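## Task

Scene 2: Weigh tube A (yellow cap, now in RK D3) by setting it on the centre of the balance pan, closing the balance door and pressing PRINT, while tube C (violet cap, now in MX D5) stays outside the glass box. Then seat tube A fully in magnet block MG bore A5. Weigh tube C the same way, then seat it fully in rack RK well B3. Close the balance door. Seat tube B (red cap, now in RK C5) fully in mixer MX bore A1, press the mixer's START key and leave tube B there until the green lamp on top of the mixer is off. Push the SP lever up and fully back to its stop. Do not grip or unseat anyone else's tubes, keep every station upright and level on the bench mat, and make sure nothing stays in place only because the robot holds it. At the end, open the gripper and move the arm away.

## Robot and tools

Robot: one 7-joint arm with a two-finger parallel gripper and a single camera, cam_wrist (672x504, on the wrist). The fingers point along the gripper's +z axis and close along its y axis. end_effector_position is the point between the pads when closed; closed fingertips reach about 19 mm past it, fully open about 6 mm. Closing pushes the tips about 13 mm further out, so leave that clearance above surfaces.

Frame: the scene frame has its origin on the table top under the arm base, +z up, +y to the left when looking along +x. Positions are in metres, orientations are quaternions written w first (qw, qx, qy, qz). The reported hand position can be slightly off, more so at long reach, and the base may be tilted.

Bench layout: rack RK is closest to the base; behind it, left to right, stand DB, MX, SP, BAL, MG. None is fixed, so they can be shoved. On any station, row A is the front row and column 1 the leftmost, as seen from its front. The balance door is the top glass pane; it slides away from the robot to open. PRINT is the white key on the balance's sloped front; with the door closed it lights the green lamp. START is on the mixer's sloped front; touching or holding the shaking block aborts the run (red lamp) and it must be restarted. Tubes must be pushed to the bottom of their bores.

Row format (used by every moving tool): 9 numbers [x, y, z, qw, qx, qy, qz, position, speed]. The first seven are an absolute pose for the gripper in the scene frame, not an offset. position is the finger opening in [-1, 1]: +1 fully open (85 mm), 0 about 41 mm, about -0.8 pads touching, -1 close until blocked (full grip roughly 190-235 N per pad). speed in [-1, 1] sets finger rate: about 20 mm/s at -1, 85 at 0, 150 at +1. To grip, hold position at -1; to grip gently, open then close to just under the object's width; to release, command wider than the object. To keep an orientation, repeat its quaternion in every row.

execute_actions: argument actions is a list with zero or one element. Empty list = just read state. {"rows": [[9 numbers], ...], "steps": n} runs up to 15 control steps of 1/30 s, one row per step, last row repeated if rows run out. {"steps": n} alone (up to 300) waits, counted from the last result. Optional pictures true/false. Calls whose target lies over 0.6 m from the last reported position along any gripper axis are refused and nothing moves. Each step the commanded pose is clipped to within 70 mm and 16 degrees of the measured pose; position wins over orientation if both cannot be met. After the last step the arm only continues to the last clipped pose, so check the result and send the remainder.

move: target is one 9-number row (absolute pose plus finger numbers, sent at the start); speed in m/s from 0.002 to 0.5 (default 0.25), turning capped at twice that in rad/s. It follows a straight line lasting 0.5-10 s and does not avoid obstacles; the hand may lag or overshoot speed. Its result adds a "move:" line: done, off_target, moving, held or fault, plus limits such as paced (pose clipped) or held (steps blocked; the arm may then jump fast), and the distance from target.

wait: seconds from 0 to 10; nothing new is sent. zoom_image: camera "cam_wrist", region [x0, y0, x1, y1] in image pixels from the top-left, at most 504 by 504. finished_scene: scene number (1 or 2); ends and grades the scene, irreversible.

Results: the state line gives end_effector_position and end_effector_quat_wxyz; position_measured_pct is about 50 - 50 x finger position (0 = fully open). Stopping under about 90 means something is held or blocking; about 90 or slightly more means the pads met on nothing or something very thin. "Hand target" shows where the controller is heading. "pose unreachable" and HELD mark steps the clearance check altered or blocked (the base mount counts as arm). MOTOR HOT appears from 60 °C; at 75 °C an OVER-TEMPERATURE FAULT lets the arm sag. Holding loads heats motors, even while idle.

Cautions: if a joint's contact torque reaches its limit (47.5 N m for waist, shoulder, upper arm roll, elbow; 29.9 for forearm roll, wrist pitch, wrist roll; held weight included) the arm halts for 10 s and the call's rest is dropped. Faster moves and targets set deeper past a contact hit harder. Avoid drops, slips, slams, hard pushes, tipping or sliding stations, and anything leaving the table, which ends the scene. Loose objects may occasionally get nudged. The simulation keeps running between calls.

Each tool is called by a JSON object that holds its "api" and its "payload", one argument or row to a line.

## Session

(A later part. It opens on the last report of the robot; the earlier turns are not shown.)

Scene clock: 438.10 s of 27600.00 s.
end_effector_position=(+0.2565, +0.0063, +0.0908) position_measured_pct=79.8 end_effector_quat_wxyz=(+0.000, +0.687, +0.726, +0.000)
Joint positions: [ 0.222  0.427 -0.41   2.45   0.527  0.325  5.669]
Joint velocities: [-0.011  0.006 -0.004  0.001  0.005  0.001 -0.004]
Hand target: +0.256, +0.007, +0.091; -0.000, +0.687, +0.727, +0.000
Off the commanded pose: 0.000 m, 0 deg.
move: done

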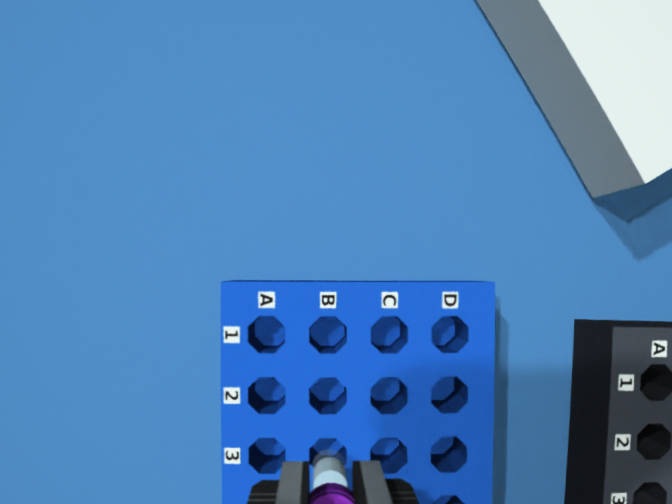

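{"api": "move", "payload": {
  "target": [0.2559,0.0065,0.078,0,0.687,0.7266,0,-0.63,-0.6],
  "speed": 0.02
}}

{"api": "move", "payload": {
  "target": [0.2559,0.0065,0.066,0,0.687,0.7266,0,-0.63,-0.6],
  "speed": 0.015
}}

Scene clock: 443.70 s of 27600.00 s.
end_effector_position=(+0.2560, +0.0064, +0.0781) position_measured_pct=79.8 end_effector_quat_wxyz=(+0.000, +0.687, +0.726, +0.000)
Joint positions: [ 0.16   0.466 -0.337  2.465  0.585  0.264  5.616]
Joint velocities: [-0.007  0.004 -0.002  0.001  0.003 -0.003 -0.004]
Hand target: +0.256, +0.007, +0.078; -0.000, +0.687, +0.727, +0.000
Off the commanded pose: 0.000 m, 0 deg.
move: done

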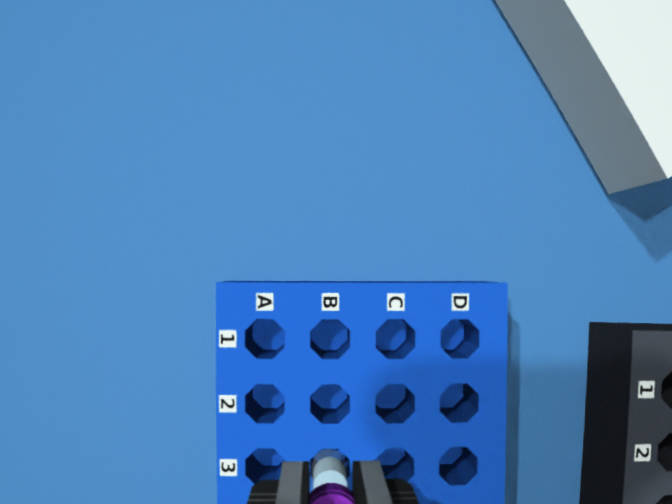

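Scene clock: 444.73 s of 27600.00 s.
end_effector_position=(+0.2560, +0.0064, +0.0661) position_measured_pct=79.8 end_effector_quat_wxyz=(+0.000, +0.687, +0.726, +0.000)
Joint positions: [ 0.096  0.504 -0.258  2.477  0.635  0.201  5.571]
Joint velocities: [-0.007  0.003  0.     0.     0.003 -0.    -0.003]
Hand target: +0.256, +0.007, +0.066; -0.000, +0.687, +0.727, +0.000
Off the commanded pose: 0.000 m, 0 deg.
move: done

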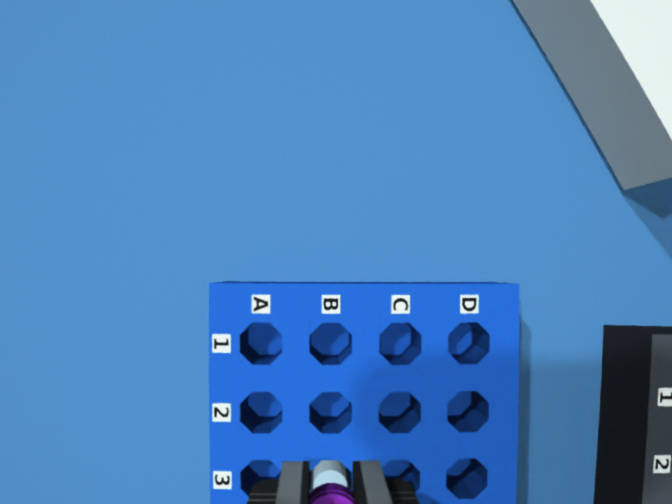

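{"api": "move", "payload": {
  "target": [0.2559,0.0065,0.062,0,0.687,0.7266,0,-0.63,-0.6],
  "speed": 0.008
}}

{"api": "move", "payload": {
  "target": [0.2559,0.0065,0.062,0,0.687,0.7266,0,-0.45,0],
  "speed": 0.008
}}

{"api": "move", "payload": {
  "target": [0.2557,0.0095,0.088,0,0.687,0.7266,0,-0.45,0],
  "speed": 0.06
}}

{"api": "move", "payload": {
  "target": [0.2557,0.0095,0.082,0,0.687,0.7266,0,-0.85,0.5],
  "speed": 0.01
}}

{"api": "move", "payload": {
  "target": [0.2557,0.0095,0.077,0,0.687,0.7266,0,-0.85,0.5],
  "speed": 0.008
}}

{"api": "move", "payload": {
  "target": [0.2557,0.0095,0.0745,0,0.687,0.7266,0,-0.85,0.5],
  "speed": 0.006
}}

Scene clock: 453.30 s of 27600.00 s.
end_effector_position=(+0.2560, +0.0065, +0.0621) position_measured_pct=79.8 end_effector_quat_wxyz=(+0.000, +0.687, +0.727, +0.000)
Joint positions: [ 0.073  0.518 -0.229  2.48   0.65   0.179  5.559]
Joint velocities: [-0.003  0.001  0.001 -0.001  0.001 -0.001 -0.001]
Hand target: +0.256, +0.007, +0.062; -0.000, +0.687, +0.727, +0.000
Off the commanded pose: 0.000 m, 0 deg.
move: done

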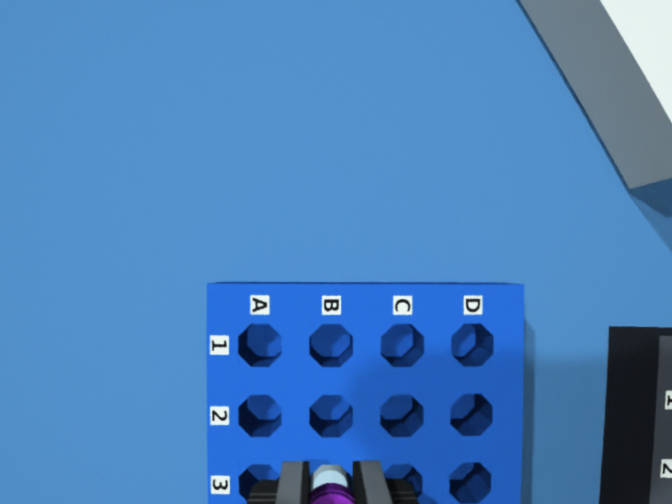

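Scene clock: 454.00 s of 27600.00 s.
end_effector_position=(+0.2559, +0.0065, +0.0620) position_measured_pct=72.6 end_effector_quat_wxyz=(+0.000, +0.687, +0.727, +0.000)
Joint positions: [ 0.072  0.518 -0.229  2.481  0.65   0.179  5.558]
Joint velocities: [-0.     0.     0.002 -0.     0.    -0.001 -0.   ]
Hand target: +0.256, +0.007, +0.062; -0.000, +0.687, +0.727, +0.000
Off the commanded pose: 0.000 m, 0 deg.
move: done

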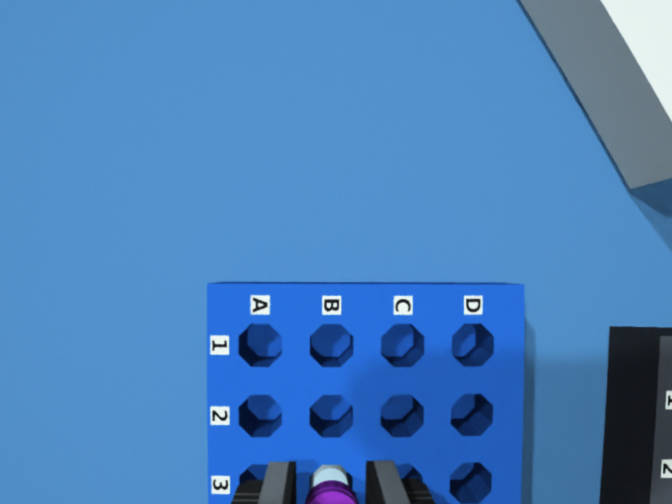

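Scene clock: 454.77 s of 27600.00 s.
end_effector_position=(+0.2555, +0.0098, +0.0877) position_measured_pct=72.6 end_effector_quat_wxyz=(-0.000, +0.687, +0.727, -0.000)
Joint positions: [ 0.19   0.435 -0.39   2.456  0.537  0.31   5.647]
Joint velocities: [ 0.009 -0.007  0.005 -0.001 -0.005 -0.     0.004]
Hand target: +0.256, +0.009, +0.088; +0.000, +0.687, +0.727, -0.000
Off the commanded pose: 0.000 m, 0 deg.
move: done

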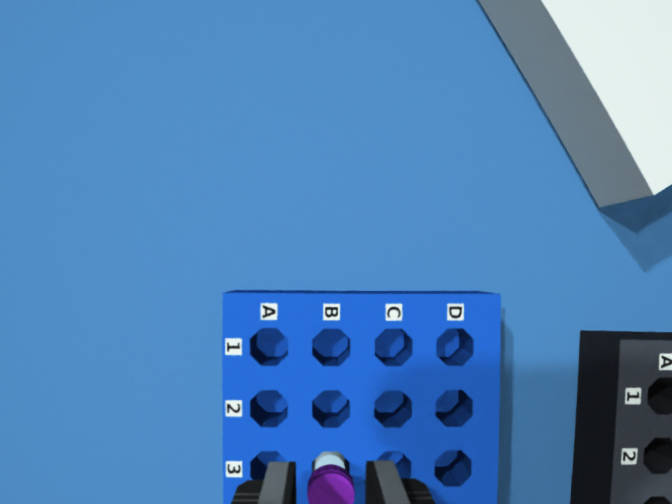

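Scene clock: 455.57 s of 27600.00 s.
end_effector_position=(+0.2558, +0.0094, +0.0821) position_measured_pct=90.5 end_effector_quat_wxyz=(+0.000, +0.687, +0.727, +0.000)
Joint positions: [ 0.164  0.453 -0.357  2.462  0.562  0.282  5.624]
Joint velocities: [-0.004  0.001 -0.001  0.001  0.001 -0.001 -0.001]
Hand target: +0.256, +0.010, +0.082; -0.000, +0.687, +0.727, +0.000
Off the commanded pose: 0.000 m, 0 deg.
move: done

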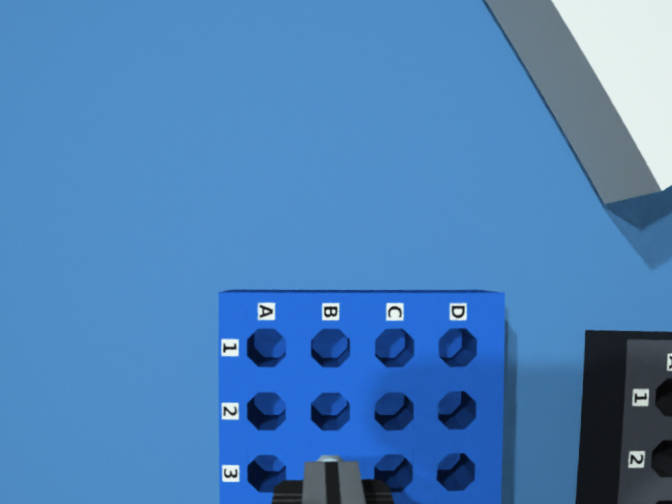

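Scene clock: 456.43 s of 27600.00 s.
end_effector_position=(+0.2557, +0.0094, +0.0771) position_measured_pct=90.5 end_effector_quat_wxyz=(+0.000, +0.687, +0.727, +0.000)
Joint positions: [ 0.139  0.468 -0.326  2.467  0.584  0.257  5.605]
Joint velocities: [-0.004  0.001  0.    -0.     0.001 -0.001 -0.001]
Hand target: +0.256, +0.010, +0.077; -0.000, +0.687, +0.727, +0.000
Off the commanded pose: 0.000 m, 0 deg.
move: done

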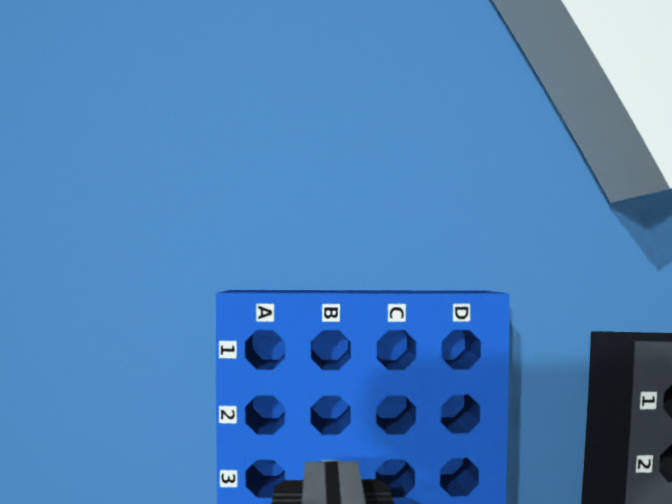

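Scene clock: 457.13 s of 27600.00 s.
end_effector_position=(+0.2570, +0.0093, +0.0760) position_measured_pct=90.5 end_effector_quat_wxyz=(+0.002, +0.687, +0.727, +0.001)
Joint positions: [ 0.126  0.471 -0.311  2.469  0.595  0.245  5.595]
Joint velocities: [-0.001  0.     0.002 -0.     0.001  0.001  0.   ]
Hand target: +0.256, +0.010, +0.075; -0.000, +0.687, +0.727, +0.000
Off the commanded pose: 0.002 m, 0 deg.
move: done

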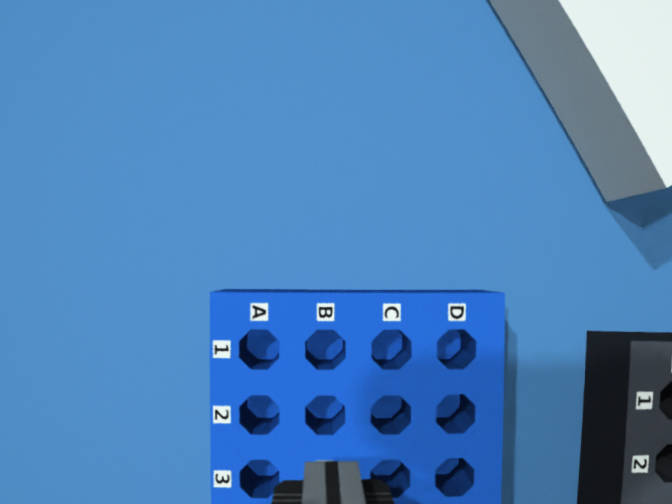

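Home at 0.076. Now shut the door.

{"api": "move", "payload": {
  "target": [0.26,0.0,0.16,0,0.687,0.7266,0,-0.85,0.5],
  "speed": 0.15
}}

{"api": "move", "payload": {
  "target": [0.30,-0.22,0.29,0,0.25,0.968,0,-0.4,0],
  "speed": 0.35
}}

{"api": "move", "payload": {
  "target": [0.3167,-0.4471,0.268,0,-0.2907,0.9568,0,-0.4,0],
  "speed": 0.35
}}

Scene clock: 463.13 s of 27600.00 s.
end_effector_position=(+0.2600, -0.0001, +0.1597) position_measured_pct=90.5 end_effector_quat_wxyz=(+0.000, +0.687, +0.727, -0.000)
Joint positions: [ 0.433  0.223 -0.587  2.345  0.208  0.609  6.015]
Joint velocities: [ 0.003 -0.004  0.003  0.    -0.002 -0.001  0.002]
Hand target: +0.260, -0.000, +0.160; +0.001, +0.687, +0.727, -0.000
Off the commanded pose: 0.000 m, 0 deg.
move: done

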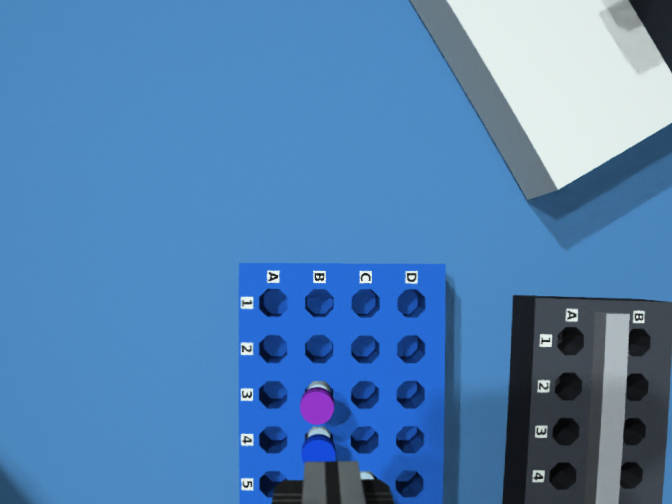

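Scene clock: 465.00 s of 27600.00 s.
end_effector_position=(+0.3000, -0.2200, +0.2902) position_measured_pct=69.8 end_effector_quat_wxyz=(-0.000, +0.250, +0.968, -0.001)
Joint positions: [ 1.038  0.23  -0.544  1.786  0.121  1.153  7.794]
Joint velocities: [ 0.002  0.007  0.009 -0.003 -0.003 -0.     0.003]
Hand target: +0.300, -0.220, +0.290; -0.000, +0.250, +0.968, -0.001
Off the commanded pose: 0.000 m, 0 deg.
move: done

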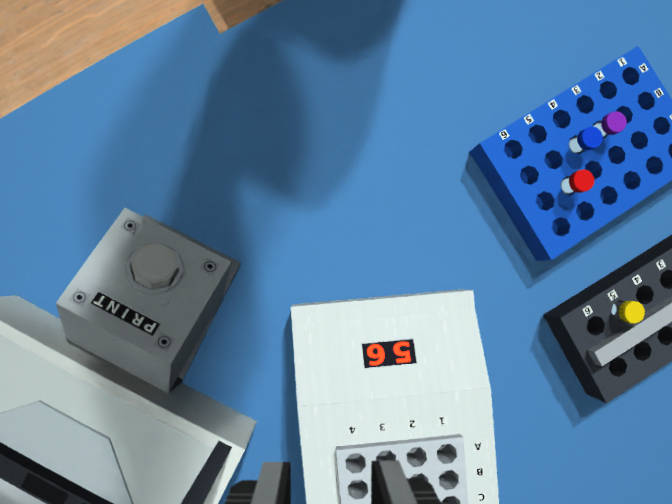

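Scene clock: 467.00 s of 27600.00 s.
end_effector_position=(+0.3168, -0.4471, +0.2686) position_measured_pct=69.8 end_effector_quat_wxyz=(-0.001, -0.291, +0.957, -0.001)
Joint positions: [ 1.258  0.682 -0.633  1.205  0.38   1.368  9.094]
Joint velocities: [ 0.     0.01   0.002 -0.004 -0.002  0.001  0.002]
Hand target: +0.317, -0.447, +0.268; -0.001, -0.291, +0.957, -0.000
Off the commanded pose: 0.001 m, 0 deg.
move: done

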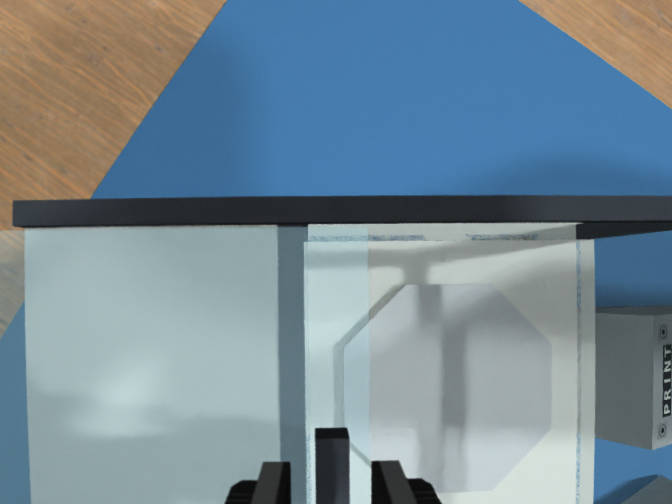

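{"api": "move", "payload": {
  "target": [0.3167,-0.4471,0.239,0,-0.2907,0.9568,0,-0.4,0],
  "speed": 0.06
}}

{"api": "move", "payload": {
  "target": [0.2463,-0.3419,0.239,0,-0.2907,0.9568,0,-0.4,0],
  "speed": 0.07
}}

{"api": "move", "payload": {
  "target": [0.248,-0.3445,0.27,0,-0.2907,0.9568,0,-0.4,0],
  "speed": 0.08
}}

Scene clock: 471.93 s of 27600.00 s.
end_effector_position=(+0.3167, -0.4471, +0.2390) position_measured_pct=69.8 end_effector_quat_wxyz=(+0.000, -0.291, +0.957, -0.000)
Joint positions: [ 1.262  0.706 -0.626  1.262  0.394  1.292  9.078]
Joint velocities: [ 0.     0.    -0.     0.001 -0.    -0.002  0.   ]
Hand target: +0.317, -0.447, +0.239; +0.000, -0.291, +0.957, +0.000
Off the commanded pose: 0.000 m, 0 deg.
move: done

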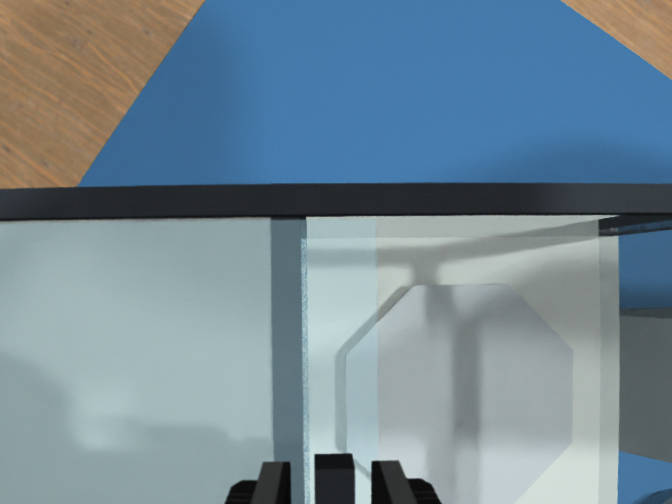

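Scene clock: 474.03 s of 27600.00 s.
end_effector_position=(+0.2465, -0.3421, +0.2387) position_measured_pct=69.8 end_effector_quat_wxyz=(+0.001, -0.291, +0.957, +0.000)
Joint positions: [ 1.41   0.443 -0.698  1.729  0.303  1.079  9.048]
Joint velocities: [ 0.002 -0.006 -0.002  0.001 -0.001 -0.001 -0.001]
Hand target: +0.246, -0.342, +0.239; +0.000, -0.290, +0.957, +0.000
Off the commanded pose: 0.000 m, 0 deg.
move: done

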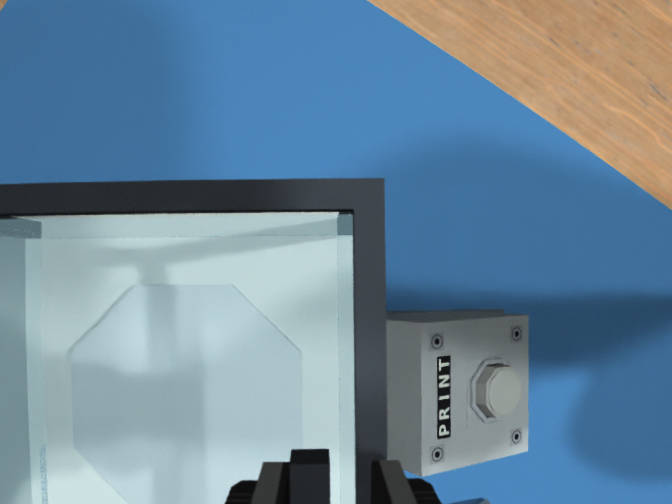

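Scene clock: 474.77 s of 27600.00 s.
end_effector_position=(+0.2480, -0.3445, +0.2699) position_measured_pct=69.8 end_effector_quat_wxyz=(-0.000, -0.291, +0.957, +0.000)
Joint positions: [ 1.42   0.412 -0.71   1.661  0.274  1.171  9.076]
Joint velocities: [ 0.001 -0.002 -0.002 -0.001 -0.    -0.001  0.001]
Hand target: +0.248, -0.345, +0.270; -0.000, -0.291, +0.957, -0.000
Off the commanded pose: 0.000 m, 0 deg.
move: done

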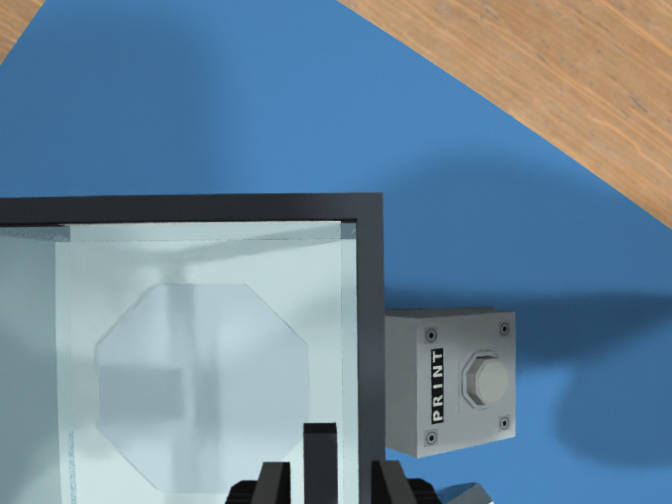

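{"api": "move", "payload": {
  "target": [0.28,-0.2,0.27,0,0.1,0.995,0,-0.4,0],
  "speed": 0.35
}}

{"api": "move", "payload": {
  "target": [0.2773,-0.0304,0.12,0,0.358,0.9337,0,-0.4,0],
  "speed": 0.3
}}

{"api": "move", "payload": {
  "target": [0.2773,-0.0304,0.091,0,0.358,0.9337,0,-0.4,0],
  "speed": 0.08
}}

Scene clock: 485.47 s of 27600.00 s.
end_effector_position=(+0.2798, -0.2002, +0.2699) position_measured_pct=69.8 end_effector_quat_wxyz=(+0.001, +0.101, +0.995, +0.000)
Joint positions: [ 1.143  0.203 -0.663  1.905  0.128  1.072  8.07 ]
Joint velocities: [-0.002 -0.002 -0.009 -0.     0.002  0.001 -0.003]
Hand target: +0.280, -0.200, +0.270; +0.001, +0.100, +0.995, +0.000
Off the commanded pose: 0.000 m, 0 deg.
move: done

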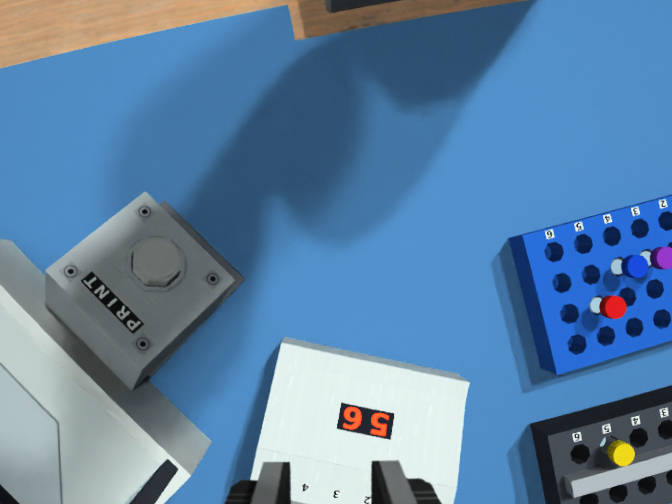

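Scene clock: 487.03 s of 27600.00 s.
end_effector_position=(+0.2773, -0.0309, +0.1201) position_measured_pct=69.8 end_effector_quat_wxyz=(+0.000, +0.359, +0.933, +0.001)
Joint positions: [ 0.48   0.375 -0.54   2.347  0.395  0.489  6.727]
Joint velocities: [-0.022  0.003 -0.014 -0.     0.012  0.004 -0.014]
Hand target: +0.277, -0.030, +0.120; +0.000, +0.358, +0.934, +0.001
Off the commanded pose: 0.001 m, 0 deg.
move: done

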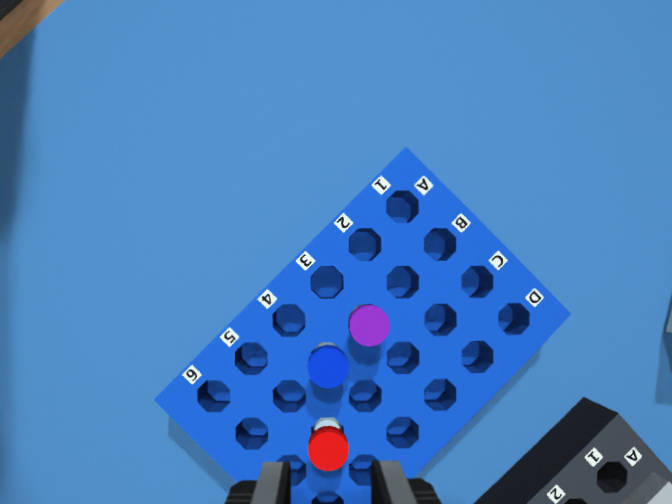

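Scene clock: 487.77 s of 27600.00 s.
end_effector_position=(+0.2774, -0.0308, +0.0913) position_measured_pct=69.8 end_effector_quat_wxyz=(+0.000, +0.359, +0.933, +0.000)
Joint positions: [ 0.384  0.455 -0.437  2.38   0.512  0.377  6.616]
Joint velocities: [-0.011  0.007 -0.004  0.001  0.005  0.002 -0.006]
Hand target: +0.277, -0.030, +0.091; -0.000, +0.358, +0.934, +0.000
Off the commanded pose: 0.000 m, 0 deg.
move: done

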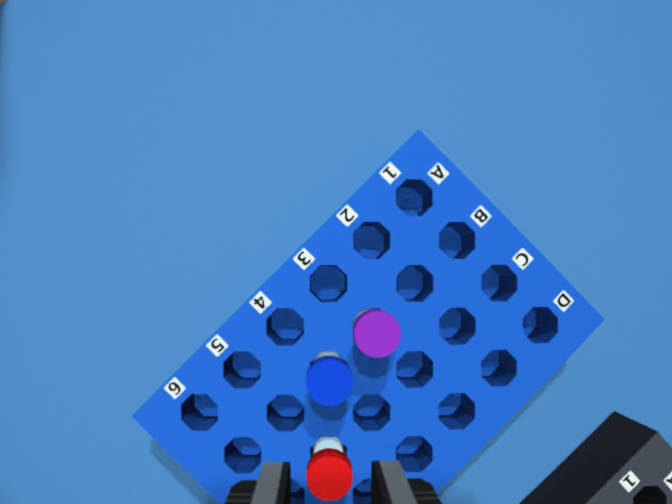

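{"api": "move", "payload": {
  "target": [0.2763,-0.0304,0.061,0,0.358,0.9337,0,-0.4,0],
  "speed": 0.04
}}

{"api": "move", "payload": {
  "target": [0.2763,-0.0304,0.061,0,0.358,0.9337,0,-0.63,-0.6],
  "speed": 0.04
}}

{"api": "move", "payload": {
  "target": [0.2763,-0.0304,0.11,0,0.358,0.9337,0,-0.63,-0.6],
  "speed": 0.06
}}

Scene clock: 497.80 s of 27600.00 s.
end_effector_position=(+0.2764, -0.0307, +0.0612) position_measured_pct=69.8 end_effector_quat_wxyz=(+0.000, +0.358, +0.934, +0.000)
Joint positions: [ 0.265  0.541 -0.291  2.409  0.626  0.244  6.511]
Joint velocities: [-0.01   0.005 -0.002  0.001  0.003  0.001 -0.004]
Hand target: +0.276, -0.030, +0.061; -0.000, +0.358, +0.934, +0.000
Off the commanded pose: 0.000 m, 0 deg.
move: done

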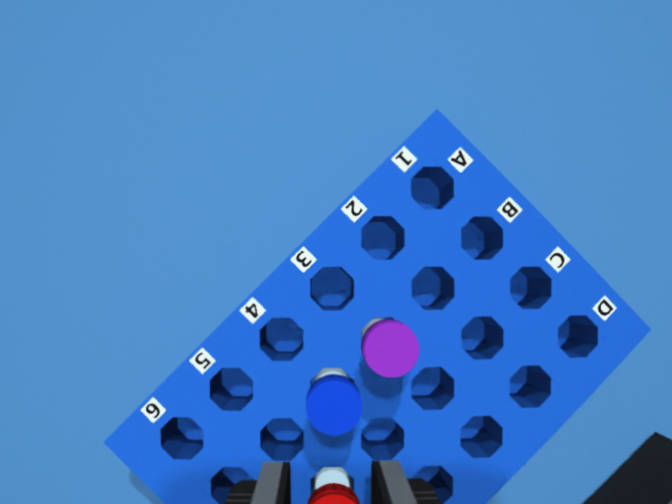

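Scene clock: 498.50 s of 27600.00 s.
end_effector_position=(+0.2764, -0.0305, +0.0612) position_measured_pct=80.2 end_effector_quat_wxyz=(+0.000, +0.358, +0.934, -0.000)
Joint positions: [ 0.263  0.541 -0.29   2.41   0.627  0.243  6.51 ]
Joint velocities: [ 0.001  0.     0.    -0.    -0.     0.     0.   ]
Hand target: +0.276, -0.030, +0.061; -0.000, +0.358, +0.934, +0.000
Off the commanded pose: 0.000 m, 0 deg.
move: done

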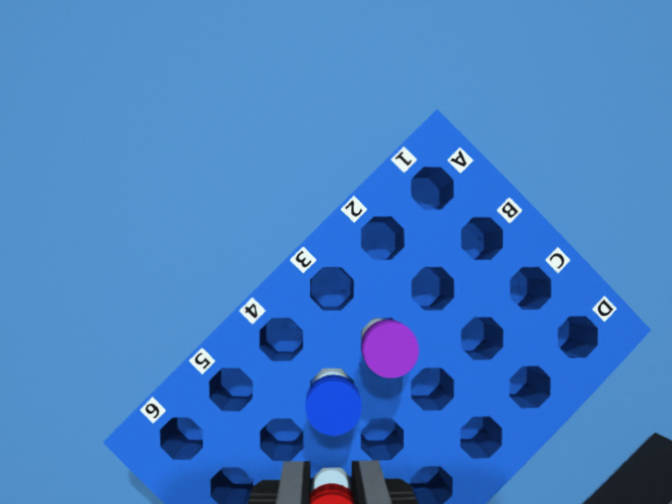

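Scene clock: 499.60 s of 27600.00 s.
end_effector_position=(+0.2762, -0.0301, +0.1097) position_measured_pct=80.2 end_effector_quat_wxyz=(-0.000, +0.357, +0.934, -0.000)
Joint positions: [ 0.443  0.403 -0.506  2.362  0.438  0.45   6.684]
Joint velocities: [ 0.008 -0.007  0.005 -0.001 -0.005  0.     0.005]
Hand target: +0.276, -0.031, +0.110; +0.000, +0.358, +0.934, -0.000
Off the commanded pose: 0.000 m, 0 deg.
move: done

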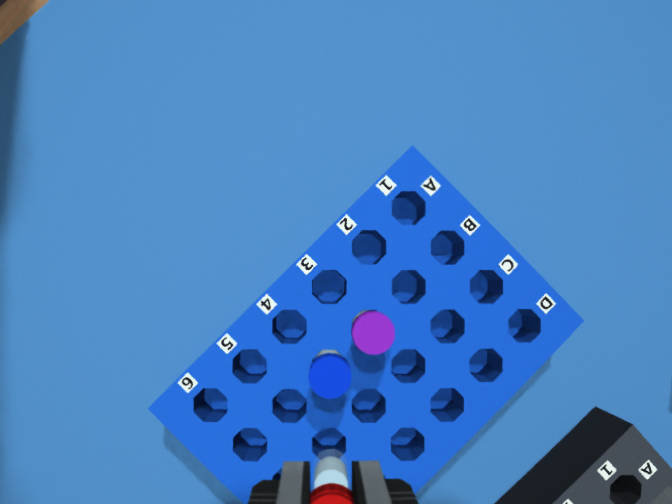

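{"api": "move", "payload": {
  "target": [0.29,0.15,0.28,0,0.3,0.954,0,-0.63,-0.6],
  "speed": 0.25
}}

{"api": "move", "payload": {
  "target": [0.2454,0.427,0.27,0,0.2317,0.9728,0,-0.63,-0.6],
  "speed": 0.3
}}

{"api": "move", "payload": {
  "target": [0.2454,0.427,0.232,0,0.2317,0.9728,0,-0.63,-0.6],
  "speed": 0.08
}}

Scene clock: 505.83 s of 27600.00 s.
end_effector_position=(+0.2901, +0.1500, +0.2799) position_measured_pct=80.2 end_effector_quat_wxyz=(+0.000, +0.300, +0.954, +0.000)
Joint positions: [ 0.189  0.148 -0.818  1.934  0.123  1.095  6.553]
Joint velocities: [-0.003  0.002 -0.005 -0.001  0.001  0.003 -0.001]
Hand target: +0.290, +0.150, +0.280; +0.000, +0.300, +0.954, +0.000
Off the commanded pose: 0.000 m, 0 deg.
move: done

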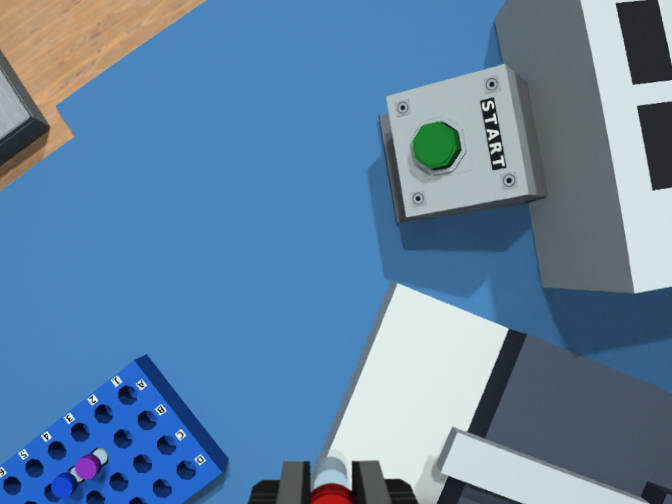

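Scene clock: 507.43 s of 27600.00 s.
end_effector_position=(+0.2451, +0.4274, +0.2702) position_measured_pct=80.2 end_effector_quat_wxyz=(-0.000, +0.232, +0.973, +0.001)
Joint positions: [-0.59   0.589 -0.85   1.433  0.455  1.31   5.906]
Joint velocities: [-0.003  0.003 -0.002 -0.001  0.001  0.001  0.   ]
Hand target: +0.245, +0.427, +0.270; -0.000, +0.231, +0.973, +0.001
Off the commanded pose: 0.001 m, 0 deg.
move: done

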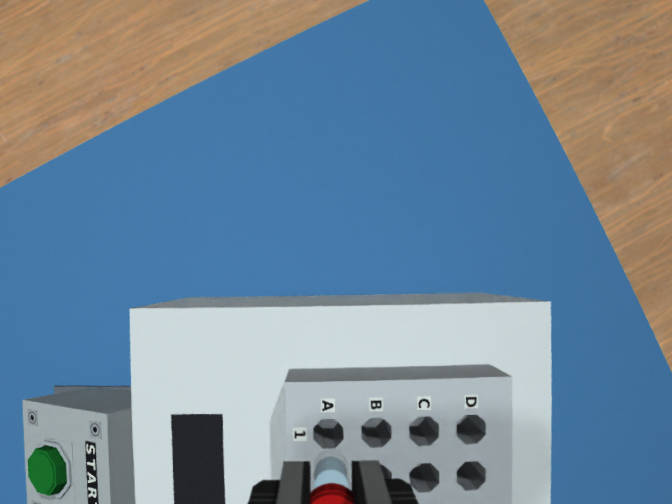

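Scene clock: 508.20 s of 27600.00 s.
end_effector_position=(+0.2455, +0.4270, +0.2321) position_measured_pct=80.2 end_effector_quat_wxyz=(+0.000, +0.232, +0.973, +0.000)
Joint positions: [-0.595  0.628 -0.831  1.502  0.49   1.217  5.875]
Joint velocities: [-0.001  0.002 -0.001  0.    -0.    -0.001 -0.002]
Hand target: +0.245, +0.427, +0.232; -0.000, +0.232, +0.973, -0.000
Off the commanded pose: 0.000 m, 0 deg.
move: done

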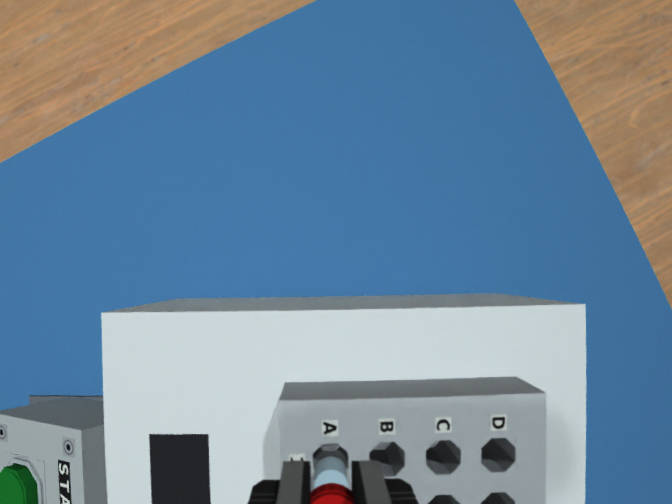

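{"api": "zoom_image", "payload": {
  "camera": "cam_wrist",
  "region": [270,400,530,504]
}}

Region (270, 400, 530, 504) of cam_wrist's 672x504 image, scaled by 1.938; it fills the top 202 rows of this view, and the rest is white.

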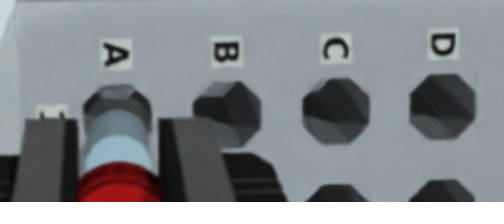

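{"api": "move", "payload": {
  "target": [0.2465,0.4265,0.226,0,0.2317,0.9728,0,-0.63,-0.6],
  "speed": 0.02
}}

{"api": "move", "payload": {
  "target": [0.2465,0.4265,0.216,0,0.2317,0.9728,0,-0.63,-0.6],
  "speed": 0.01
}}

Scene clock: 519.93 s of 27600.00 s.
end_effector_position=(+0.2465, +0.4265, +0.2260) position_measured_pct=80.2 end_effector_quat_wxyz=(+0.000, +0.232, +0.973, +0.000)
Joint positions: [-0.594  0.635 -0.827  1.512  0.496  1.202  5.873]
Joint velocities: [ 0.001  0.     0.    -0.    -0.    -0.001 -0.002]
Hand target: +0.247, +0.426, +0.226; -0.000, +0.232, +0.973, -0.000
Off the commanded pose: 0.000 m, 0 deg.
move: done

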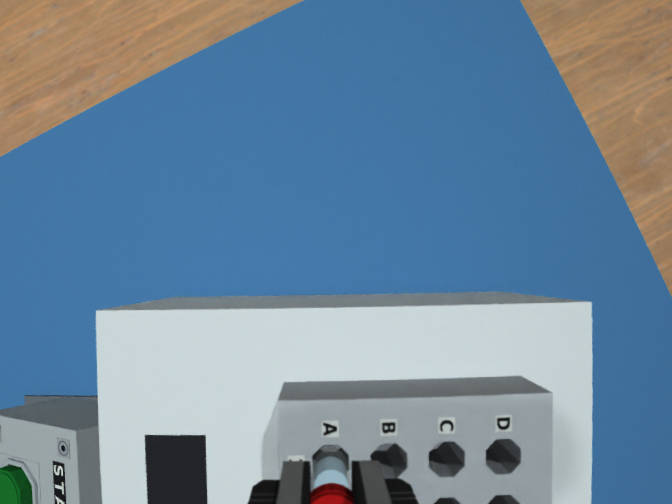

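Scene clock: 521.17 s of 27600.00 s.
end_effector_position=(+0.2465, +0.4265, +0.2160) position_measured_pct=80.2 end_effector_quat_wxyz=(+0.000, +0.232, +0.973, +0.000)
Joint positions: [-0.597  0.646 -0.821  1.528  0.507  1.178  5.864]
Joint velocities: [-0. -0.  0.  0.  0. -0.  0.]
Hand target: +0.247, +0.426, +0.216; -0.000, +0.232, +0.973, -0.000
Off the commanded pose: 0.000 m, 0 deg.
move: done

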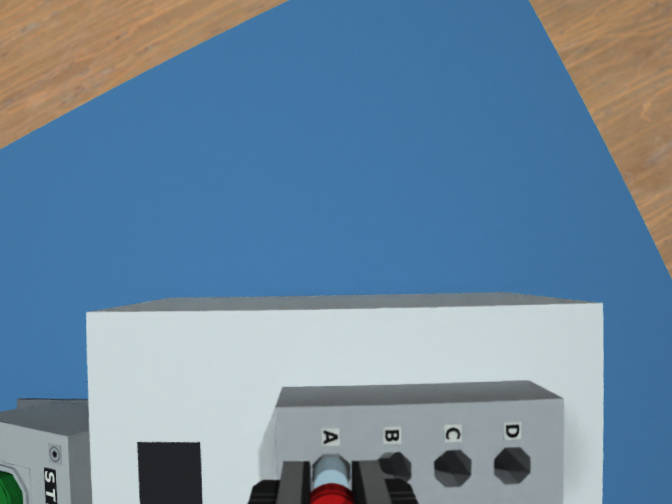

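{"api": "move", "payload": {
  "target": [0.2465,0.4265,0.197,0,0.2317,0.9728,0,-0.63,-0.6],
  "speed": 0.015
}}

Scene clock: 525.33 s of 27600.00 s.
end_effector_position=(+0.2465, +0.4265, +0.1970) position_measured_pct=80.2 end_effector_quat_wxyz=(+0.000, +0.232, +0.973, +0.000)
Joint positions: [-0.603  0.669 -0.808  1.557  0.528  1.133  5.846]
Joint velocities: [-0.002  0.001  0.     0.     0.     0.001 -0.001]
Hand target: +0.247, +0.426, +0.197; -0.000, +0.232, +0.973, -0.000
Off the commanded pose: 0.000 m, 0 deg.
move: done

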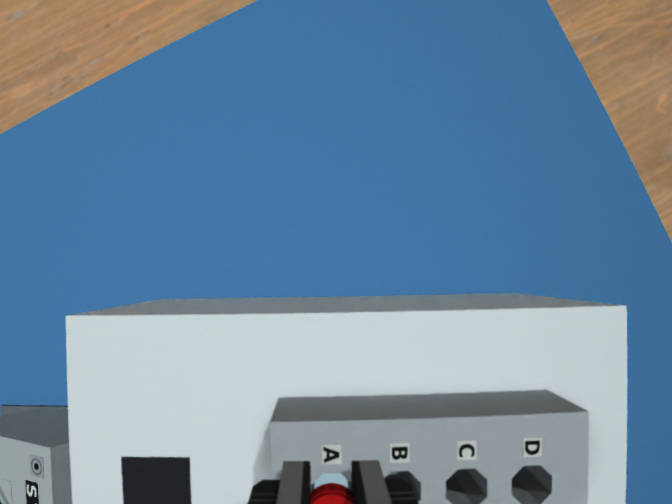

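{"api": "move", "payload": {
  "target": [0.2465,0.4265,0.195,0,0.2317,0.9728,0,-0.63,-0.6],
  "speed": 0.008
}}

{"api": "move", "payload": {
  "target": [0.2465,0.4265,0.195,0,0.2317,0.9728,0,-0.45,0],
  "speed": 0.008
}}

{"api": "move", "payload": {
  "target": [0.2465,0.4265,0.22,0,0.2317,0.9728,0,-0.45,0],
  "speed": 0.06
}}

{"api": "move", "payload": {
  "target": [0.2465,0.4265,0.214,0,0.2317,0.9728,0,-0.85,0.5],
  "speed": 0.01
}}

{"api": "move", "payload": {
  "target": [0.2465,0.4265,0.207,0,0.2317,0.9728,0,-0.85,0.5],
  "speed": 0.008
}}

{"api": "move", "payload": {
  "target": [0.2465,0.4265,0.2045,0,0.2317,0.9728,0,-0.85,0.5],
  "speed": 0.006
}}

Scene clock: 535.17 s of 27600.00 s.
end_effector_position=(+0.2465, +0.4265, +0.1950) position_measured_pct=80.2 end_effector_quat_wxyz=(+0.000, +0.232, +0.973, +0.000)
Joint positions: [-0.603  0.671 -0.807  1.56   0.53   1.129  5.844]
Joint velocities: [-0.002 -0.     0.     0.     0.    -0.001 -0.001]
Hand target: +0.246, +0.426, +0.195; -0.000, +0.232, +0.973, -0.000
Off the commanded pose: 0.000 m, 0 deg.
move: done

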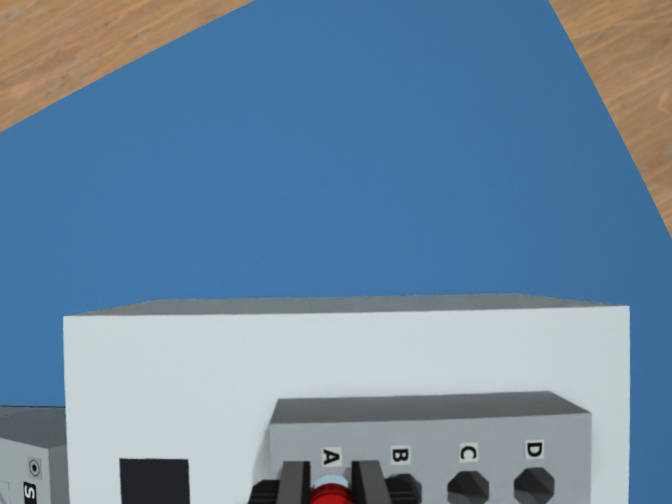

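Scene clock: 535.87 s of 27600.00 s.
end_effector_position=(+0.2465, +0.4265, +0.1950) position_measured_pct=72.6 end_effector_quat_wxyz=(-0.000, +0.232, +0.973, +0.000)
Joint positions: [-0.604  0.671 -0.807  1.56   0.53   1.129  5.844]
Joint velocities: [-0.002  0.    -0.002  0.    -0.    -0.     0.   ]
Hand target: +0.246, +0.426, +0.195; -0.000, +0.232, +0.973, +0.000
Off the commanded pose: 0.000 m, 0 deg.
move: done

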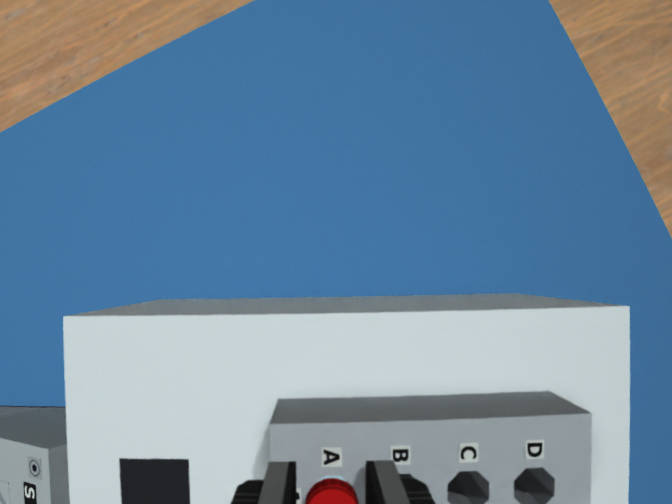

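Scene clock: 536.60 s of 27600.00 s.
end_effector_position=(+0.2465, +0.4265, +0.2199) position_measured_pct=72.6 end_effector_quat_wxyz=(-0.000, +0.232, +0.973, -0.000)
Joint positions: [-0.596  0.642 -0.823  1.522  0.503  1.188  5.867]
Joint velocities: [ 0.    -0.001  0.001 -0.001 -0.    -0.     0.001]
Hand target: +0.246, +0.427, +0.220; +0.000, +0.232, +0.973, +0.000
Off the commanded pose: 0.000 m, 0 deg.
move: done

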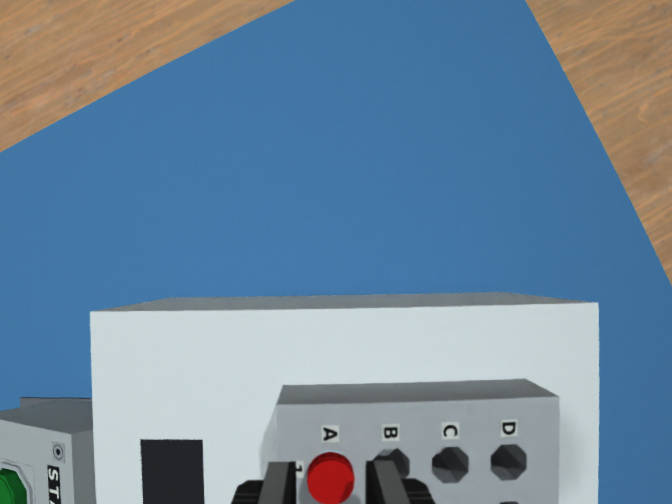

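Scene clock: 537.40 s of 27600.00 s.
end_effector_position=(+0.2465, +0.4265, +0.2140) position_measured_pct=90.5 end_effector_quat_wxyz=(+0.000, +0.232, +0.973, +0.000)
Joint positions: [-0.597  0.648 -0.82   1.531  0.509  1.173  5.862]
Joint velocities: [ 0.001  0.001  0.001  0.    -0.    -0.003  0.   ]
Hand target: +0.247, +0.426, +0.214; -0.000, +0.232, +0.973, -0.000
Off the commanded pose: 0.000 m, 0 deg.
move: done

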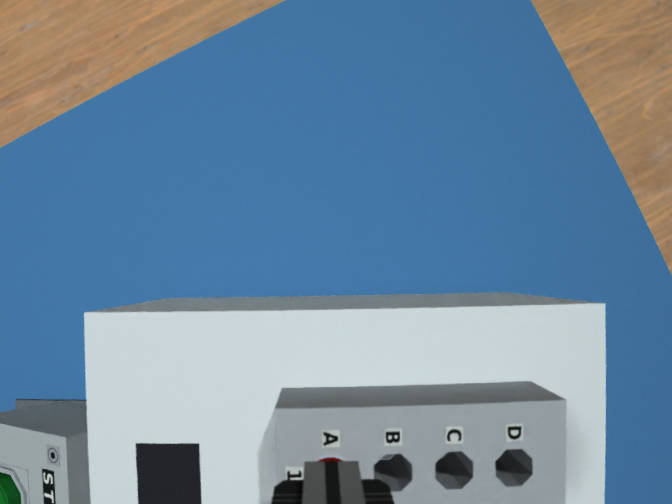

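Scene clock: 538.50 s of 27600.00 s.
end_effector_position=(+0.2465, +0.4265, +0.2070) position_measured_pct=90.5 end_effector_quat_wxyz=(+0.000, +0.232, +0.973, +0.000)
Joint positions: [-0.599  0.657 -0.815  1.542  0.516  1.157  5.856]
Joint velocities: [-0.001  0.     0.001  0.001 -0.    -0.001  0.   ]
Hand target: +0.247, +0.426, +0.207; -0.000, +0.232, +0.973, -0.000
Off the commanded pose: 0.000 m, 0 deg.
move: done

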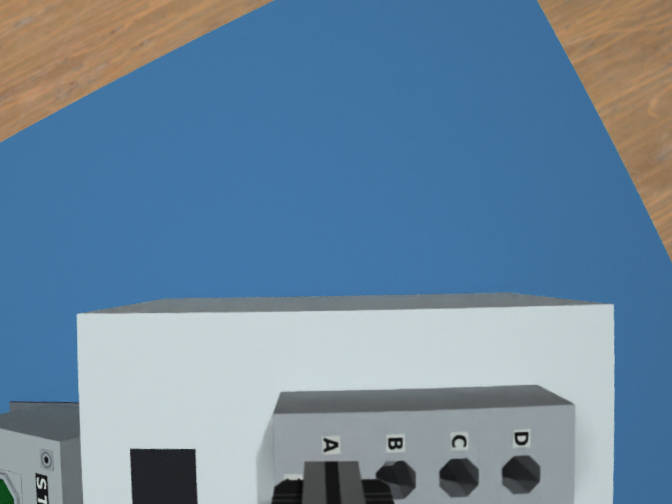

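Scene clock: 539.20 s of 27600.00 s.
end_effector_position=(+0.2466, +0.4270, +0.2056) position_measured_pct=90.5 end_effector_quat_wxyz=(+0.000, +0.232, +0.973, +0.001)
Joint positions: [-0.6    0.658 -0.814  1.545  0.519  1.151  5.853]
Joint velocities: [-0.    -0.     0.002  0.     0.    -0.002  0.001]
Hand target: +0.246, +0.426, +0.205; -0.000, +0.232, +0.973, -0.000
Off the commanded pose: 0.001 m, 0 deg.
move: done

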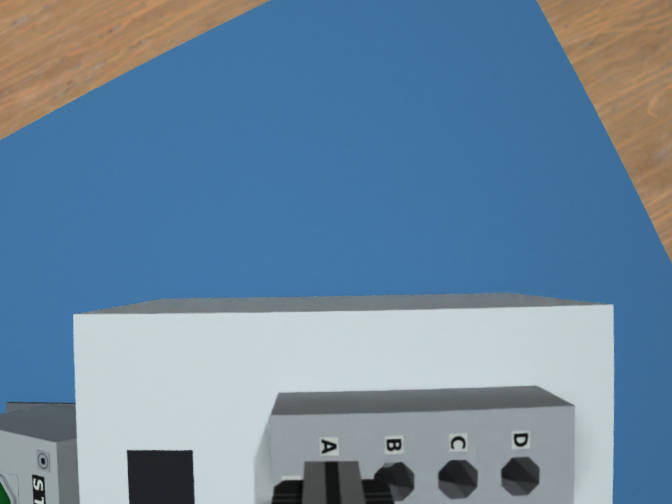

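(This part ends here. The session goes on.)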